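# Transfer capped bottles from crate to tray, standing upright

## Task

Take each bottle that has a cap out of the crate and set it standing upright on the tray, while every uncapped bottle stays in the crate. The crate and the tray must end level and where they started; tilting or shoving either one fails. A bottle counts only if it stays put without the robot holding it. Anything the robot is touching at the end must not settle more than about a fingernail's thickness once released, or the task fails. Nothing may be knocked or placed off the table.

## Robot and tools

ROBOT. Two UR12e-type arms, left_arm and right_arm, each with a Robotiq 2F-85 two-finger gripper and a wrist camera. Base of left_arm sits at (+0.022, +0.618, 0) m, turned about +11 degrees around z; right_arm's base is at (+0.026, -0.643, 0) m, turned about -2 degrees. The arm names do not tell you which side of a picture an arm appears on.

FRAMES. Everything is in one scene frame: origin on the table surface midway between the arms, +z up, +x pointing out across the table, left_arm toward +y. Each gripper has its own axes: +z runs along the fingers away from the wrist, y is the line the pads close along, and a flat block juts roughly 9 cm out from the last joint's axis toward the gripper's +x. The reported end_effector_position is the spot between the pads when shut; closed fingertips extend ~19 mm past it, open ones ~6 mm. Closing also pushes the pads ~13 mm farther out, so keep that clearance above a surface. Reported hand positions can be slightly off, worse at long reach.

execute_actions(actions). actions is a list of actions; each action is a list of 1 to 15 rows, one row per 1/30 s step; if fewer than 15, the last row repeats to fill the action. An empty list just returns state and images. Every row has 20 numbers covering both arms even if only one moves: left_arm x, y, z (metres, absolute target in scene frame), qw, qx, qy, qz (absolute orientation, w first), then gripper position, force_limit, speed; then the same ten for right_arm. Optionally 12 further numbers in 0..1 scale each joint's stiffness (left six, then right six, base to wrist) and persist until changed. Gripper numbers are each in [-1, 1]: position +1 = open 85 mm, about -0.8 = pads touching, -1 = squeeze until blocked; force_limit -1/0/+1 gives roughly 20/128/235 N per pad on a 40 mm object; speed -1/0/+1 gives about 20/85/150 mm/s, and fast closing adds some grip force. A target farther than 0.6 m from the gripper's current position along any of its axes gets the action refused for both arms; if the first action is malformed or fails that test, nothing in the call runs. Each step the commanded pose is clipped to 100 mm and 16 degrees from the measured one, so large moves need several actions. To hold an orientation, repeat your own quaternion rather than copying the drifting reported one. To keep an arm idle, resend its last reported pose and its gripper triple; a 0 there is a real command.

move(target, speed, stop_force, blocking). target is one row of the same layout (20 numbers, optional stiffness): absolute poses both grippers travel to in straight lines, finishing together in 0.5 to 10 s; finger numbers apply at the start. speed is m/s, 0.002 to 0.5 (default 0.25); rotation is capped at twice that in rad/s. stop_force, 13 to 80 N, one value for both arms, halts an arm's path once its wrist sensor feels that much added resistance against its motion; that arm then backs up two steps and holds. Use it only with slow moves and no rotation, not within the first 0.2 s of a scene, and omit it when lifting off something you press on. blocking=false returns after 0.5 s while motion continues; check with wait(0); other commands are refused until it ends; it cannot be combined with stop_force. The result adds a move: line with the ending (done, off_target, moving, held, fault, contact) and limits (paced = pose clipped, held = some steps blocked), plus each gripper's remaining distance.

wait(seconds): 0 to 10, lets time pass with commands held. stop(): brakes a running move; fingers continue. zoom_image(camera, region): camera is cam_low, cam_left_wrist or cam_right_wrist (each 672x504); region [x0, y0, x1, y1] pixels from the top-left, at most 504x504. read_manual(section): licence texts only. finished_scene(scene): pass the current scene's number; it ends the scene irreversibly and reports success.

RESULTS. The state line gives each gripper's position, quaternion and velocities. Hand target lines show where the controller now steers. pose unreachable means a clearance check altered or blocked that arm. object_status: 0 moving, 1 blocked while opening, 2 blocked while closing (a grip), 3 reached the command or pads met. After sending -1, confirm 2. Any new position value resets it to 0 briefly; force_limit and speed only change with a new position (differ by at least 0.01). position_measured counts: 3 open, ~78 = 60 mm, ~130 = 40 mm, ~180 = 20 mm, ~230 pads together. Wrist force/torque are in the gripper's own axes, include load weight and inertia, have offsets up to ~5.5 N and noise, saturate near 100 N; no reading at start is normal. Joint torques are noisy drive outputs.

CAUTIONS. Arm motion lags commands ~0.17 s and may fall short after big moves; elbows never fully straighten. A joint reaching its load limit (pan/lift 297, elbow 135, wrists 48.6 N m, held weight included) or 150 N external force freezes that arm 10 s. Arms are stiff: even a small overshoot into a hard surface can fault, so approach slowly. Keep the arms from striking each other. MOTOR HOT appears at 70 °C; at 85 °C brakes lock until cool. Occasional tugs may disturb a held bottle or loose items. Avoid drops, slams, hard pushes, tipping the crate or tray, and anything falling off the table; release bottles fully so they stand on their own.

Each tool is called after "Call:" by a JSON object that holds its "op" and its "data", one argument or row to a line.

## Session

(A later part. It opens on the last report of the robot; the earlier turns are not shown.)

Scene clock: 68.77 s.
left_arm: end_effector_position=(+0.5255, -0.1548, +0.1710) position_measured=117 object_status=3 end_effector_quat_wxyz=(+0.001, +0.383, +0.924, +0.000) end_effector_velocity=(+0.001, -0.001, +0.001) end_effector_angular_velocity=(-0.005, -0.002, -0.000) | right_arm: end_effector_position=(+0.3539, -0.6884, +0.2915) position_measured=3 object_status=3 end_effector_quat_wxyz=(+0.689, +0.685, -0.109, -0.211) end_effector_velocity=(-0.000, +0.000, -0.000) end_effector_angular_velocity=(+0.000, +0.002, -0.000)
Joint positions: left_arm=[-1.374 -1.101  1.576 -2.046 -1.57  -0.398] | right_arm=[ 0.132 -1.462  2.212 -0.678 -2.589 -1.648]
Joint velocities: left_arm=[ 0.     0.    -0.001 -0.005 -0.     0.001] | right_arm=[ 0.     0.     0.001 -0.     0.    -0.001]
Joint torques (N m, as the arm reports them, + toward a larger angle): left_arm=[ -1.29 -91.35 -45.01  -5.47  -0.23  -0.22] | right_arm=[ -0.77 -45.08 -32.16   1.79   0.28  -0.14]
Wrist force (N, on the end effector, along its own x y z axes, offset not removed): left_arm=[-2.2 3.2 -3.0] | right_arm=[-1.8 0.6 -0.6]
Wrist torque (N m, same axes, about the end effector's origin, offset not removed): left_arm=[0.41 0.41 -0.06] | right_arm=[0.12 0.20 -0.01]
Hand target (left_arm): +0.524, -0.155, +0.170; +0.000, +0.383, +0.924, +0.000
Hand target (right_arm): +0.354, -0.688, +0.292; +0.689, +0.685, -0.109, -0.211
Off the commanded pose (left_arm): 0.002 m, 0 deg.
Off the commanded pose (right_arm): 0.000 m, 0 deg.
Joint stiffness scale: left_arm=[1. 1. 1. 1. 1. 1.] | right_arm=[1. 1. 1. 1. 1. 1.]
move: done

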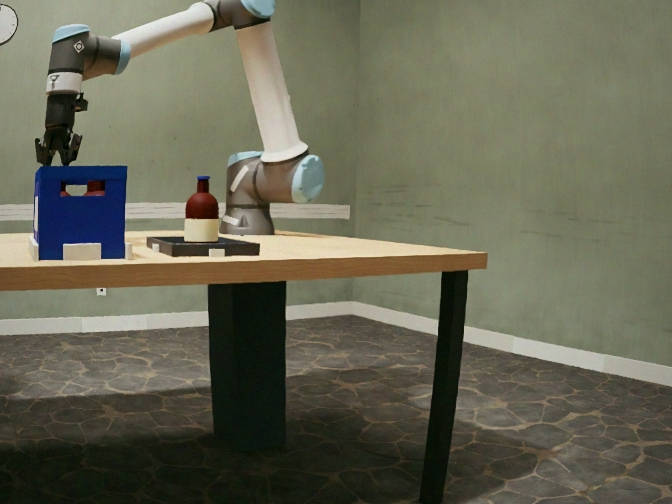

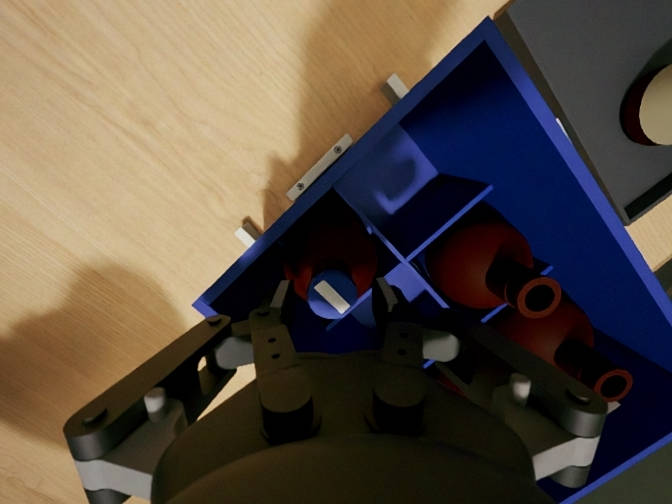

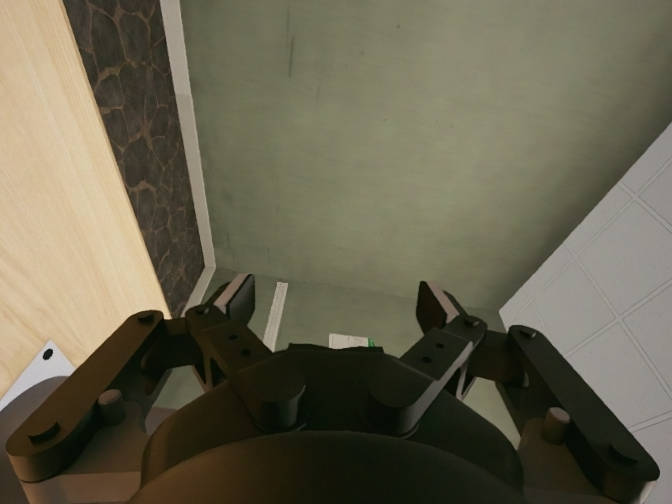

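Call:
{"op": "move", "data": {
  "target": [0.524,-0.155,0.147,0,0.383,0.924,0,-0.05,-0.7,0,0.3539,-0.6884,0.2915,0.689,0.685,-0.109,-0.211,1,0,0],
  "speed": 0.025,
  "stop_force": 13
}}

Call:
{"op": "move", "data": {
  "target": [0.524,-0.155,0.147,0,0.383,0.924,0,-1,-0.7,-0.5,0.3539,-0.6884,0.2915,0.689,0.685,-0.109,-0.211,1,0,0]
}}

Call:
{"op": "move", "data": {
  "target": [0.525,-0.155,0.35,0,0.383,0.924,0,-1,-0.7,-0.5,0.3539,-0.6884,0.2915,0.689,0.685,-0.109,-0.211,1,0,0],
  "speed": 0.12
}}

Call:
{"op": "move", "data": {
  "target": [0.565,0.18,0.35,0,0,1,0,-1,-0.7,-0.5,0.3539,-0.6884,0.2915,0.689,0.685,-0.109,-0.211,1,0,0],
  "speed": 0.17
}}

Call:
{"op": "move", "data": {
  "target": [0.565,0.18,0.16,0,0,1,0,-1,-0.7,-0.5,0.3539,-0.6884,0.2915,0.689,0.685,-0.109,-0.211,1,0,0],
  "speed": 0.12
}}

Call:
{"op": "move", "data": {
  "target": [0.565,0.18,0.13,0,0,1,0,-1,-0.7,-0.5,0.3539,-0.6884,0.2915,0.689,0.685,-0.109,-0.211,1,0,0],
  "speed": 0.012,
  "stop_force": 13
}}

Scene clock: 78.97 s.
left_arm: end_effector_position=(+0.5256, -0.1551, +0.1491) position_measured=135 object_status=3 end_effector_quat_wxyz=(+0.001, +0.383, +0.924, -0.000) end_effector_velocity=(-0.000, -0.001, +0.000) end_effector_angular_velocity=(-0.002, -0.001, -0.001) | right_arm: end_effector_position=(+0.3539, -0.6884, +0.2915) position_measured=3 object_status=3 end_effector_quat_wxyz=(+0.689, +0.685, -0.109, -0.211) end_effector_velocity=(-0.000, -0.000, -0.000) end_effector_angular_velocity=(+0.000, -0.001, +0.000)
Joint positions: left_arm=[-1.374 -1.084  1.594 -2.082 -1.57  -0.399] | right_arm=[ 0.132 -1.462  2.212 -0.678 -2.589 -1.648]
Joint velocities: left_arm=[-0.001  0.    -0.    -0.002  0.    -0.   ] | right_arm=[ 0.    -0.     0.001 -0.001 -0.    -0.   ]
Joint torques (N m, as the arm reports them, + toward a larger angle): left_arm=[ -0.49 -90.72 -43.23  -5.08  -0.28  -0.4 ] | right_arm=[ -0.14 -44.16 -30.41   2.09   0.01  -0.05]
Wrist force (N, on the end effector, along its own x y z axes, offset not removed): left_arm=[-2.8 1.5 -2.0] | right_arm=[-1.4 0.1 -2.6]
Wrist torque (N m, same axes, about the end effector's origin, offset not removed): left_arm=[0.14 0.50 -0.08] | right_arm=[0.17 0.09 -0.05]
Hand target (left_arm): +0.524, -0.155, +0.147; -0.000, +0.383, +0.924, +0.000
Hand target (right_arm): +0.354, -0.688, +0.292; +0.689, +0.685, -0.109, -0.211
Off the commanded pose (left_arm): 0.003 m, 0 deg.
Off the commanded pose (right_arm): 0.000 m, 0 deg.
Joint stiffness scale: left_arm=[1. 1. 1. 1. 1. 1.] | right_arm=[1. 1. 1. 1. 1. 1.]
move: done

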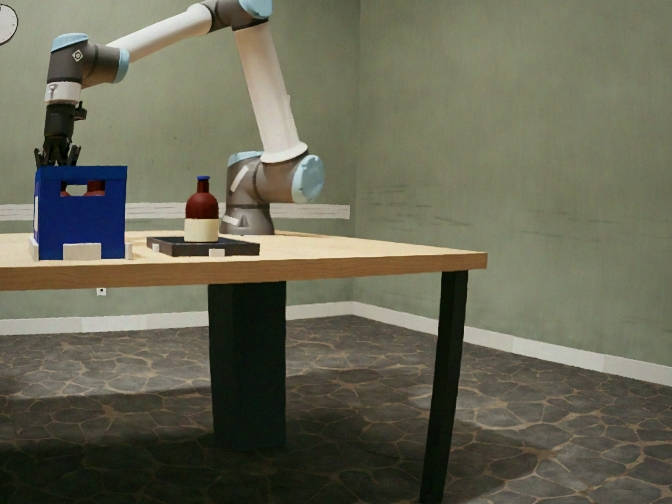

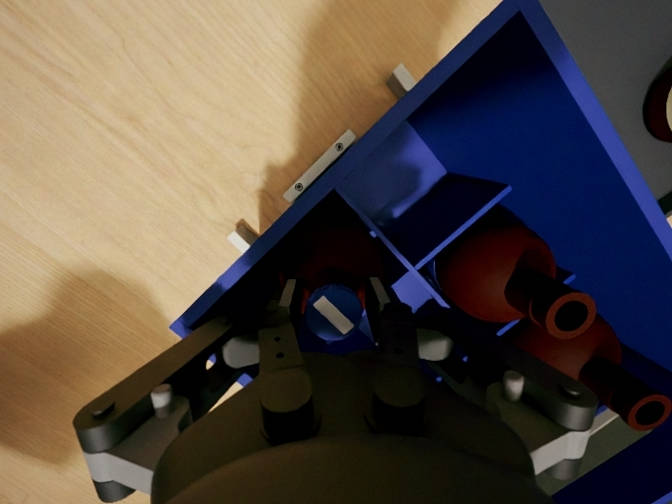

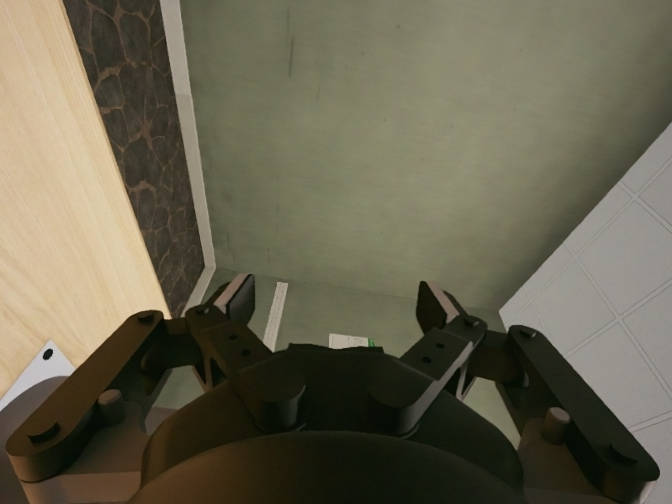

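Scene clock: 79.67 s.
left_arm: end_effector_position=(+0.5254, -0.1553, +0.1492) position_measured=164 object_status=2 end_effector_quat_wxyz=(+0.001, +0.383, +0.924, -0.001) end_effector_velocity=(+0.000, +0.000, +0.000) end_effector_angular_velocity=(+0.000, +0.000, +0.001) | right_arm: end_effector_position=(+0.3539, -0.6884, +0.2915) position_measured=3 object_status=3 end_effector_quat_wxyz=(+0.689, +0.685, -0.109, -0.211) end_effector_velocity=(-0.000, -0.000, +0.000) end_effector_angular_velocity=(-0.000, -0.000, -0.000)
Joint positions: left_arm=[-1.374 -1.084  1.594 -2.083 -1.57  -0.399] | right_arm=[ 0.132 -1.462  2.212 -0.678 -2.589 -1.648]
Joint velocities: left_arm=[ 0.     0.    -0.001  0.001 -0.    -0.001] | right_arm=[-0.    -0.     0.     0.001  0.     0.   ]
Joint torques (N m, as the arm reports them, + toward a larger angle): left_arm=[ -0.1  -91.11 -43.25  -5.4   -0.3   -0.58] | right_arm=[ -0.51 -43.68 -31.54   1.72  -0.28  -0.38]
Wrist force (N, on the end effector, along its own x y z axes, offset not removed): left_arm=[-3.0 1.8 -2.5] | right_arm=[-3.6 0.4 -0.9]
Wrist torque (N m, same axes, about the end effector's origin, offset not removed): left_arm=[0.22 0.52 -0.10] | right_arm=[0.07 0.46 0.16]
Hand target (left_arm): +0.524, -0.155, +0.147; -0.000, +0.383, +0.924, +0.000
Hand target (right_arm): +0.354, -0.688, +0.292; +0.689, +0.685, -0.109, -0.211
Off the commanded pose (left_arm): 0.003 m, 0 deg.
Off the commanded pose (right_arm): 0.000 m, 0 deg.
Joint stiffness scale: left_arm=[1. 1. 1. 1. 1. 1.] | right_arm=[1. 1. 1. 1. 1. 1.]
move: done

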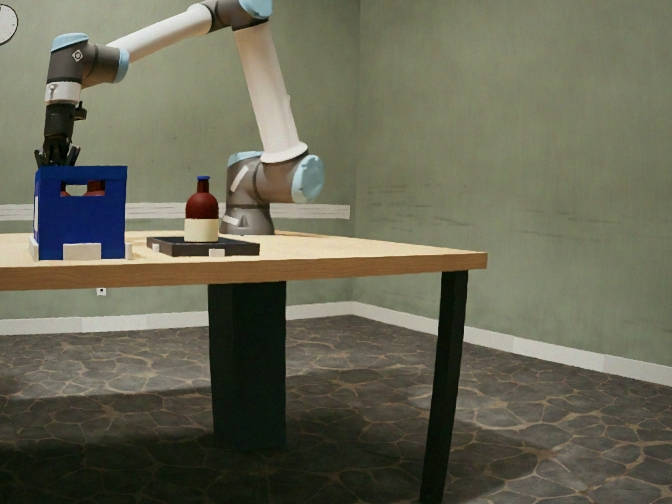

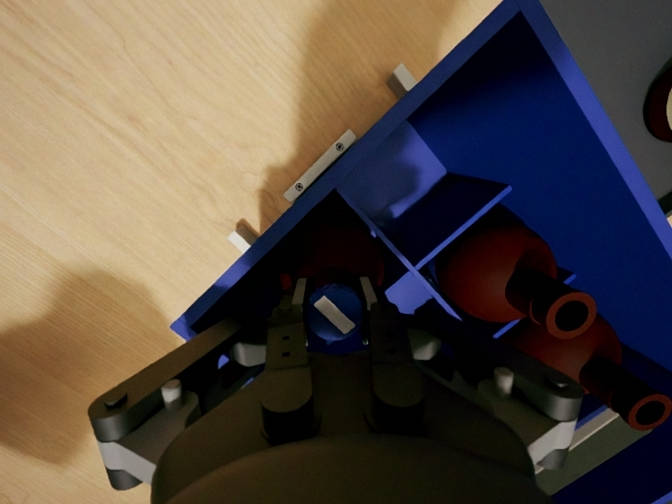

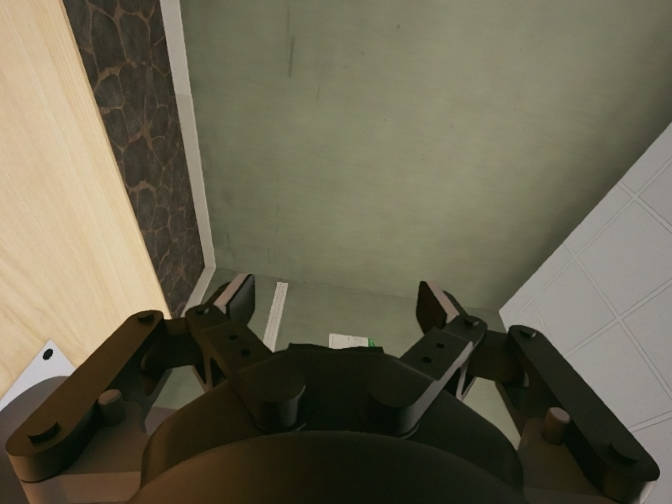

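Scene clock: 81.83 s.
left_arm: end_effector_position=(+0.5252, -0.1548, +0.3515) position_measured=164 object_status=2 end_effector_quat_wxyz=(+0.001, +0.383, +0.924, -0.001) end_effector_velocity=(-0.001, +0.002, -0.005) end_effector_angular_velocity=(+0.012, +0.005, -0.001) | right_arm: end_effector_position=(+0.3539, -0.6884, +0.2915) position_measured=3 object_status=3 end_effector_quat_wxyz=(+0.689, +0.685, -0.109, -0.211) end_effector_velocity=(-0.000, +0.000, -0.000) end_effector_angular_velocity=(+0.000, +0.001, -0.001)
Joint positions: left_arm=[-1.374 -1.198  1.384 -1.759 -1.57  -0.399] | right_arm=[ 0.132 -1.462  2.212 -0.678 -2.589 -1.648]
Joint velocities: left_arm=[-0.     0.004  0.     0.009 -0.001  0.   ] | right_arm=[-0.     0.     0.    -0.     0.001 -0.001]
Joint torques (N m, as the arm reports them, + toward a larger angle): left_arm=[  0.31 -89.34 -55.31  -5.18  -0.4   -0.11] | right_arm=[  2.59 -46.84 -31.42   1.62   0.11  -0.26]
Wrist force (N, on the end effector, along its own x y z axes, offset not removed): left_arm=[-2.4 1.6 3.4] | right_arm=[-2.6 0.0 -0.6]
Wrist torque (N m, same axes, about the end effector's origin, offset not removed): left_arm=[0.15 0.43 -0.12] | right_arm=[0.12 0.19 -0.03]
Hand target (left_arm): +0.525, -0.155, +0.350; +0.000, +0.383, +0.924, -0.000
Hand target (right_arm): +0.354, -0.688, +0.292; +0.689, +0.685, -0.109, -0.211
Off the commanded pose (left_arm): 0.002 m, 0 deg.
Off the commanded pose (right_arm): 0.000 m, 0 deg.
Joint stiffness scale: left_arm=[1. 1. 1. 1. 1. 1.] | right_arm=[1. 1. 1. 1. 1. 1.]
move: done

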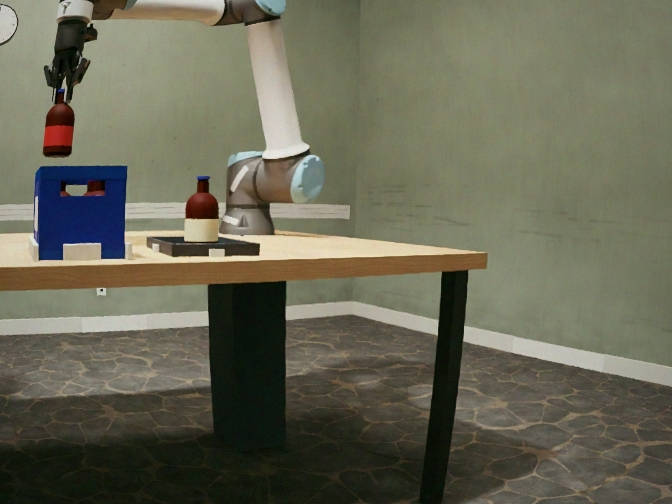

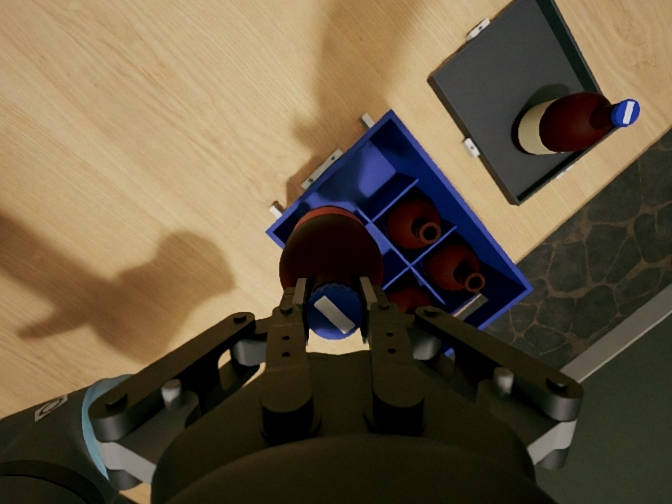

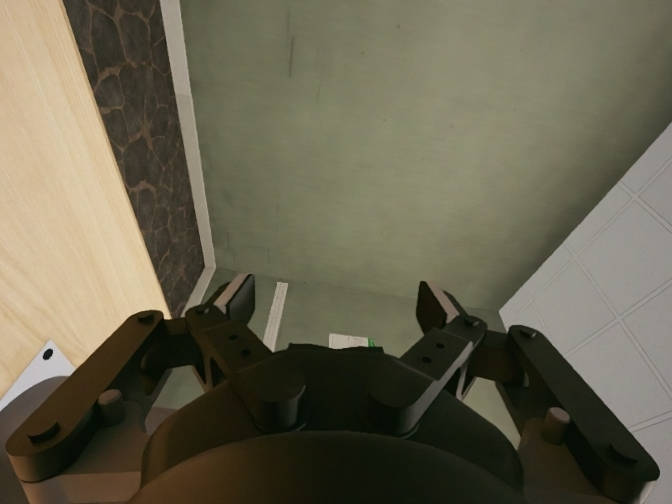

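Scene clock: 84.63 s.
left_arm: end_effector_position=(+0.5663, +0.1802, +0.3523) position_measured=164 object_status=2 end_effector_quat_wxyz=(+0.001, +0.000, +1.000, -0.001) end_effector_velocity=(-0.002, -0.003, -0.000) end_effector_angular_velocity=(-0.001, -0.000, +0.001) | right_arm: end_effector_position=(+0.3539, -0.6884, +0.2915) position_measured=3 object_status=3 end_effector_quat_wxyz=(+0.689, +0.685, -0.109, -0.211) end_effector_velocity=(-0.000, +0.000, -0.000) end_effector_angular_velocity=(-0.000, -0.000, -0.002)
Joint positions: left_arm=[-1.12  -1.566  1.825 -1.833 -1.57  -0.93 ] | right_arm=[ 0.132 -1.462  2.212 -0.678 -2.589 -1.648]
Joint velocities: left_arm=[-0.005 -0.     0.    -0.002 -0.    -0.006] | right_arm=[-0.     0.     0.    -0.001  0.002 -0.   ]
Joint torques (N m, as the arm reports them, + toward a larger angle): left_arm=[  0.87 -55.29 -51.32  -5.75  -0.49  -0.5 ] | right_arm=[  2.11 -42.19 -31.01   1.93  -0.32  -0.46]
Wrist force (N, on the end effector, along its own x y z axes, offset not removed): left_arm=[-2.9 3.6 3.8] | right_arm=[-3.5 1.4 -1.5]
Wrist torque (N m, same axes, about the end effector's origin, offset not removed): left_arm=[0.47 0.53 -0.06] | right_arm=[0.42 0.45 0.04]
Hand target (left_arm): +0.565, +0.180, +0.350; -0.000, +0.000, +1.000, -0.000
Hand target (right_arm): +0.354, -0.688, +0.292; +0.689, +0.685, -0.109, -0.211
Off the commanded pose (left_arm): 0.003 m, 0 deg.
Off the commanded pose (right_arm): 0.000 m, 0 deg.
Joint stiffness scale: left_arm=[1. 1. 1. 1. 1. 1.] | right_arm=[1. 1. 1. 1. 1. 1.]
move: done

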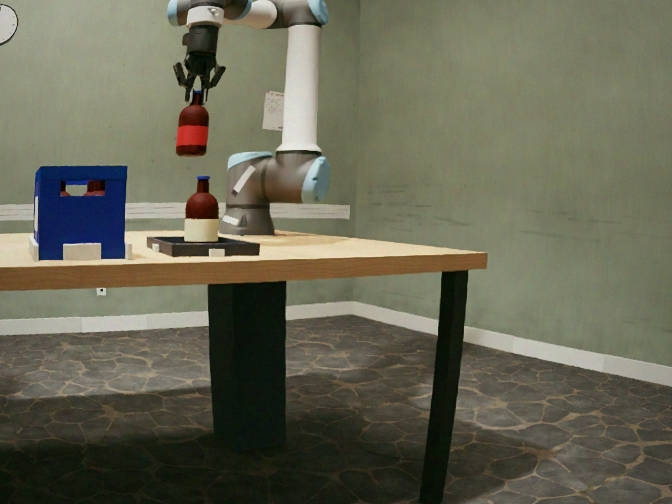

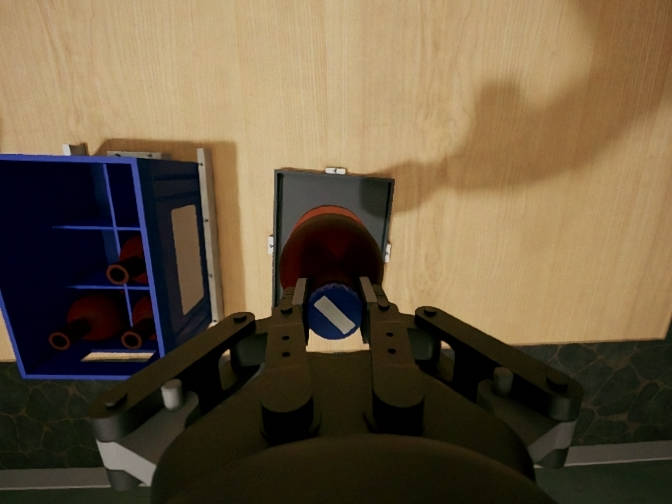

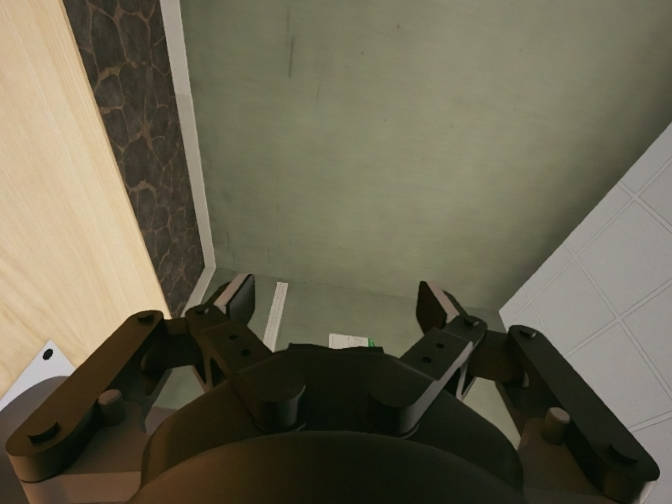

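Scene clock: 86.70 s.
left_arm: end_effector_position=(+0.5654, +0.1812, +0.1590) position_measured=164 object_status=2 end_effector_quat_wxyz=(-0.001, -0.000, +1.000, +0.001) end_effector_velocity=(+0.002, -0.003, +0.002) end_effector_angular_velocity=(-0.009, -0.008, -0.000) | right_arm: end_effector_position=(+0.3539, -0.6884, +0.2915) position_measured=3 object_status=3 end_effector_quat_wxyz=(+0.689, +0.685, -0.109, -0.211) end_effector_velocity=(+0.000, -0.000, +0.000) end_effector_angular_velocity=(+0.000, +0.000, +0.000)
Joint positions: left_arm=[-1.12  -1.422  2.043 -2.189 -1.57  -0.931] | right_arm=[ 0.132 -1.462  2.212 -0.678 -2.589 -1.648]
Joint velocities: left_arm=[-0.    -0.    -0.    -0.012  0.001 -0.   ] | right_arm=[-0.    -0.    -0.001  0.    -0.    -0.   ]
Joint torques (N m, as the arm reports them, + toward a larger angle): left_arm=[  1.01 -64.84 -45.69  -6.35   0.03  -0.42] | right_arm=[  0.25 -42.4  -31.32   1.8    0.08  -0.38]
Wrist force (N, on the end effector, along its own x y z axes, offset not removed): left_arm=[-3.1 3.7 3.8] | right_arm=[-2.5 0.8 0.6]
Wrist torque (N m, same axes, about the end effector's origin, offset not removed): left_arm=[0.49 0.57 -0.07] | right_arm=[0.13 0.30 -0.04]
Hand target (left_arm): +0.565, +0.180, +0.160; -0.000, +0.000, +1.000, +0.000
Hand target (right_arm): +0.354, -0.688, +0.292; +0.689, +0.685, -0.109, -0.211
Off the commanded pose (left_arm): 0.002 m, 0 deg.
Off the commanded pose (right_arm): 0.000 m, 0 deg.
Joint stiffness scale: left_arm=[1. 1. 1. 1. 1. 1.] | right_arm=[1. 1. 1. 1. 1. 1.]
move: done

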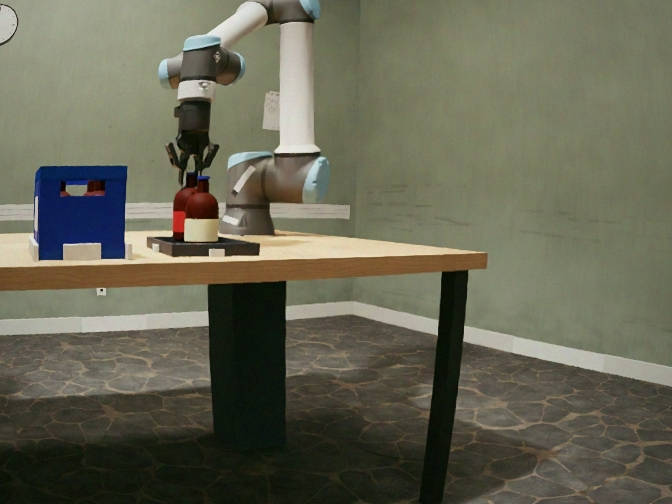

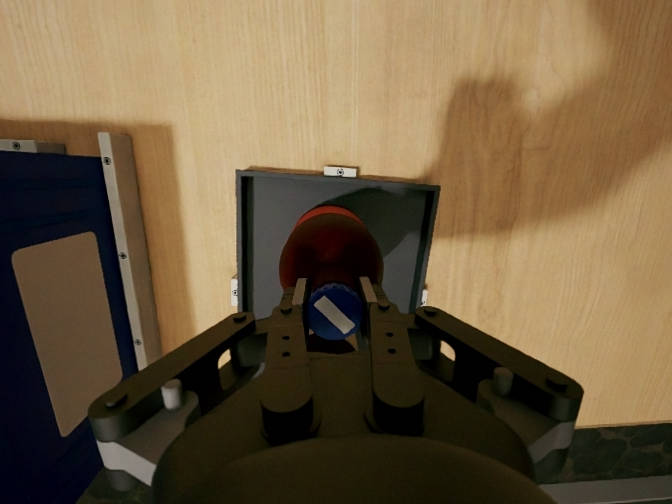

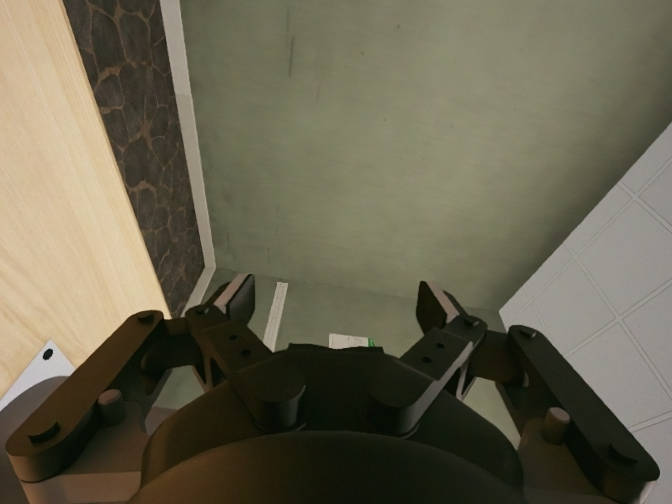

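Scene clock: 88.67 s.
left_arm: end_effector_position=(+0.5671, +0.1789, +0.1456) position_measured=164 object_status=2 end_effector_quat_wxyz=(+0.002, -0.000, +1.000, -0.003) end_effector_velocity=(-0.002, +0.003, -0.001) end_effector_angular_velocity=(+0.008, +0.007, +0.000) | right_arm: end_effector_position=(+0.3539, -0.6884, +0.2915) position_measured=3 object_status=3 end_effector_quat_wxyz=(+0.689, +0.685, -0.109, -0.211) end_effector_velocity=(+0.000, -0.000, +0.001) end_effector_angular_velocity=(+0.000, +0.002, +0.001)
Joint positions: left_arm=[-1.12  -1.406  2.055 -2.227 -1.57  -0.931] | right_arm=[ 0.132 -1.462  2.212 -0.678 -2.589 -1.648]
Joint velocities: left_arm=[ 0.    -0.002  0.     0.012 -0.001  0.   ] | right_arm=[ 0.    -0.    -0.001  0.002 -0.001 -0.001]
Joint torques (N m, as the arm reports them, + toward a larger angle): left_arm=[ -1.62 -57.32 -41.25  -4.81  -0.05  -0.11] | right_arm=[  0.88 -43.74 -30.42   2.03  -0.07  -0.95]
Wrist force (N, on the end effector, along its own x y z axes, offset not removed): left_arm=[0.2 4.1 -7.8] | right_arm=[-0.9 1.4 -1.8]
Wrist torque (N m, same axes, about the end effector's origin, offset not removed): left_arm=[-0.22 0.12 -0.12] | right_arm=[0.30 -0.07 0.07]
Hand target (left_arm): +0.567, +0.179, +0.146; +0.002, -0.000, +1.000, -0.002
Hand target (right_arm): +0.354, -0.688, +0.292; +0.689, +0.685, -0.109, -0.211
Off the commanded pose (left_arm): 0.016 m, 0 deg.
Off the commanded pose (right_arm): 0.000 m, 0 deg.
Joint stiffness scale: left_arm=[1. 1. 1. 1. 1. 1.] | right_arm=[1. 1. 1. 1. 1. 1.]
move: contact (left_arm)

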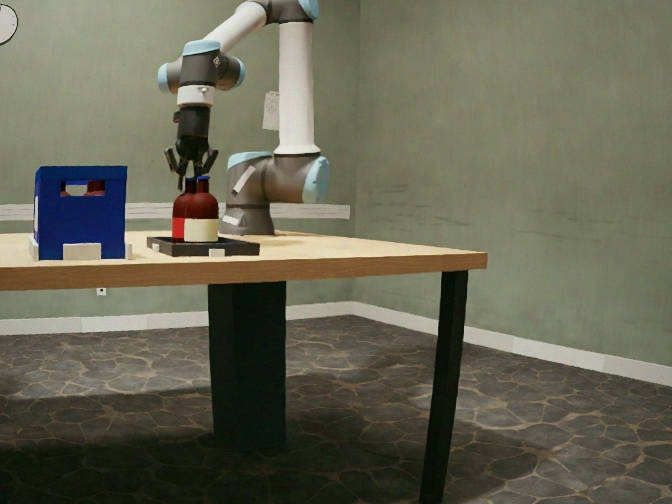

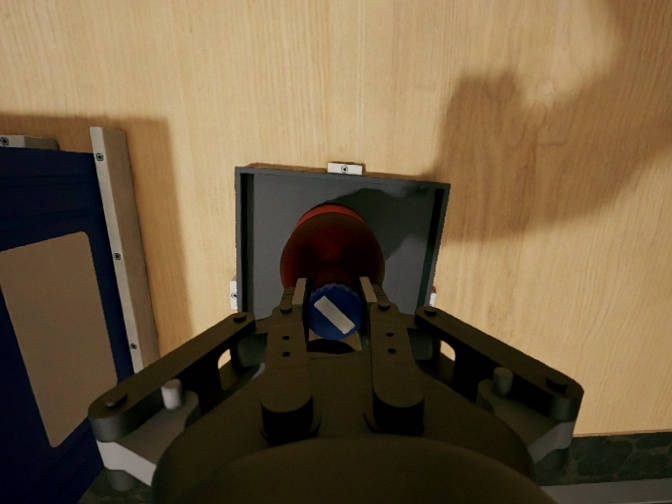

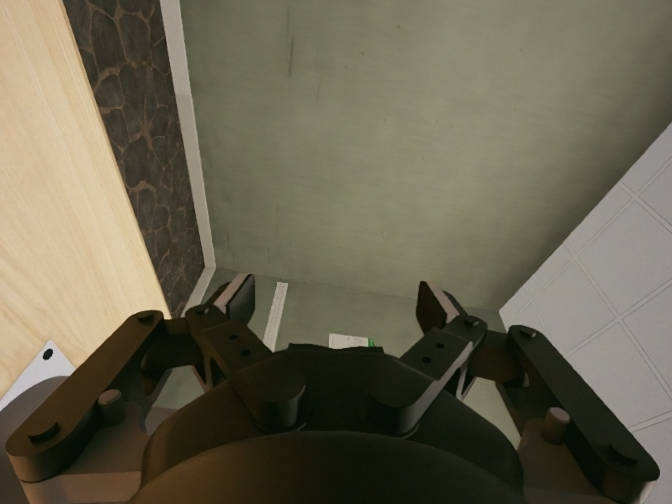

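Call:
{"op": "move", "data": {
  "target": [0.566,0.18,0.1455,0,0,1,0,0.3,-0.7,0,0.3539,-0.6884,0.2915,0.689,0.685,-0.109,-0.211,1,0,0]
}}

Call:
{"op": "move", "data": {
  "target": [0.566,0.18,0.21,0,0,1,0,0.3,-0.7,0,0.3539,-0.6884,0.2915,0.689,0.685,-0.109,-0.211,1,0,0],
  "speed": 0.12
}}

Call:
{"op": "finished_scene", "data": {
  "scene": 2
}}

Scene clock: 99.77 s.
left_arm: end_effector_position=(+0.5658, +0.1806, +0.1448) position_measured=91 object_status=0 end_effector_quat_wxyz=(+0.000, -0.000, +1.000, +0.000) end_effector_velocity=(-0.000, -0.000, +0.000) end_effector_angular_velocity=(+0.002, +0.001, +0.000) | right_arm: end_effector_position=(+0.3539, -0.6884, +0.2915) position_measured=3 object_status=3 end_effector_quat_wxyz=(+0.689, +0.685, -0.109, -0.211) end_effector_velocity=(-0.001, +0.000, -0.000) end_effector_angular_velocity=(-0.000, +0.000, -0.001)
Joint positions: left_arm=[-1.12  -1.406  2.055 -2.22  -1.57  -0.931] | right_arm=[ 0.132 -1.462  2.212 -0.678 -2.589 -1.648]
Joint velocities: left_arm=[-0.     0.    -0.001  0.003  0.    -0.   ] | right_arm=[ 0.    -0.     0.001  0.     0.001  0.   ]
Joint torques (N m, as the arm reports them, + toward a larger angle): left_arm=[  1.27 -58.38 -43.56  -4.53  -0.16   0.46] | right_arm=[ -0.23 -44.93 -30.41   1.45   0.05  -0.39]
Wrist force (N, on the end effector, along its own x y z axes, offset not removed): left_arm=[-2.9 3.3 -2.6] | right_arm=[-1.7 3.8 -2.2]
Wrist torque (N m, same axes, about the end effector's origin, offset not removed): left_arm=[0.46 0.46 -0.11] | right_arm=[0.77 0.05 -0.06]
Hand target (left_arm): +0.566, +0.180, +0.146; +0.000, -0.000, +1.000, -0.000
Hand target (right_arm): +0.354, -0.688, +0.292; +0.689, +0.685, -0.109, -0.211
Off the commanded pose (left_arm): 0.001 m, 0 deg.
Off the commanded pose (right_arm): 0.000 m, 0 deg.
Joint stiffness scale: left_arm=[1. 1. 1. 1. 1. 1.] | right_arm=[1. 1. 1. 1. 1. 1.]
move: done

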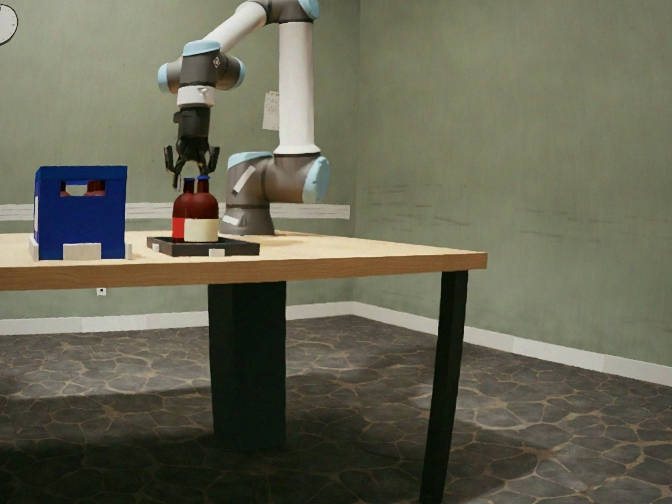

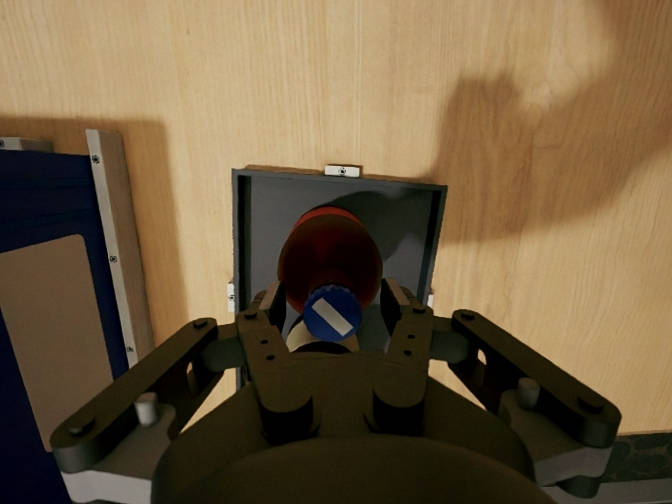

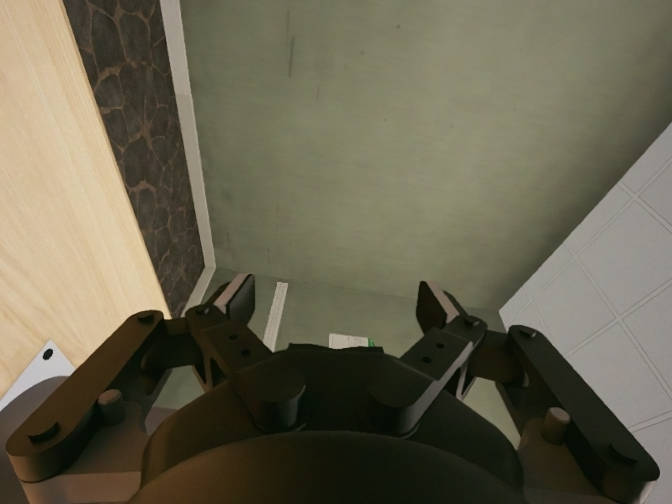

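Scene clock: 100.77 s.
left_arm: end_effector_position=(+0.5661, +0.1802, +0.2105) position_measured=91 object_status=3 end_effector_quat_wxyz=(+0.001, -0.000, +1.000, -0.001) end_effector_velocity=(-0.002, +0.003, -0.002) end_effector_angular_velocity=(+0.008, +0.006, -0.001) | right_arm: end_effector_position=(+0.3539, -0.6884, +0.2915) position_measured=3 object_status=3 end_effector_quat_wxyz=(+0.689, +0.685, -0.109, -0.211) end_effector_velocity=(+0.001, -0.000, -0.000) end_effector_angular_velocity=(+0.000, -0.001, +0.002)
Joint positions: left_arm=[-1.12  -1.472  1.995 -2.096 -1.57  -0.931] | right_arm=[ 0.132 -1.462  2.212 -0.678 -2.589 -1.648]
Joint velocities: left_arm=[ 0.     0.     0.001  0.009 -0.     0.001] | right_arm=[ 0.    -0.    -0.    -0.001 -0.002 -0.   ]
Joint torques (N m, as the arm reports them, + toward a larger angle): left_arm=[  1.17 -53.67 -46.23  -4.33   0.04   0.11] | right_arm=[  1.24 -44.09 -30.59   1.5    0.04  -0.41]
Wrist force (N, on the end effector, along its own x y z axes, offset not removed): left_arm=[-1.7 2.5 -3.1] | right_arm=[-3.9 3.8 -2.8]
Wrist torque (N m, same axes, about the end effector's origin, offset not removed): left_arm=[0.22 0.31 -0.16] | right_arm=[0.80 0.46 -0.01]
Hand target (left_arm): +0.566, +0.180, +0.210; +0.000, -0.000, +1.000, -0.000
Hand target (right_arm): +0.354, -0.688, +0.292; +0.689, +0.685, -0.109, -0.211
Off the commanded pose (left_arm): 0.001 m, 0 deg.
Off the commanded pose (right_arm): 0.000 m, 0 deg.
Joint stiffness scale: left_arm=[1. 1. 1. 1. 1. 1.] | right_arm=[1. 1. 1. 1. 1. 1.]
move: done

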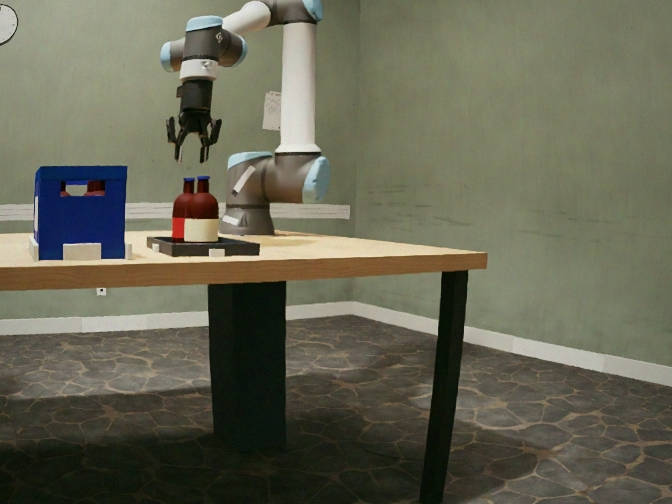

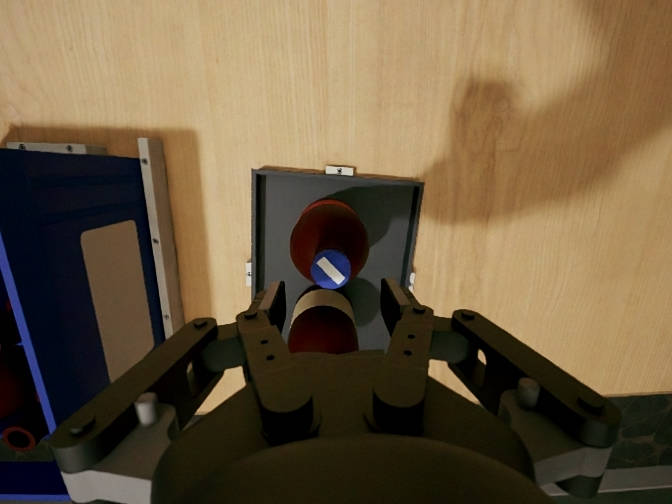

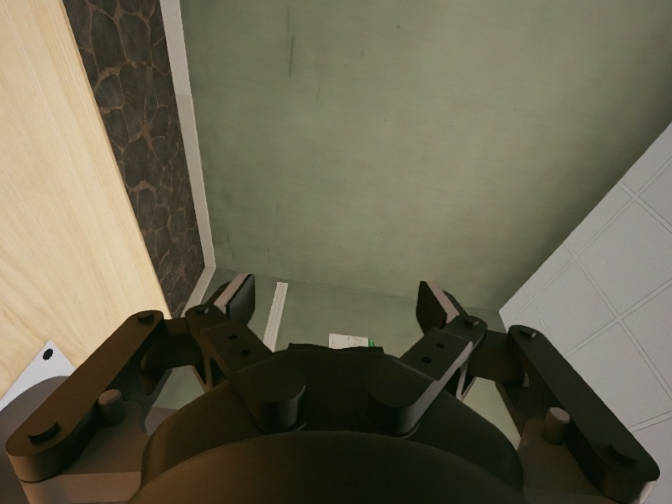

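The scene is finished: the task was done.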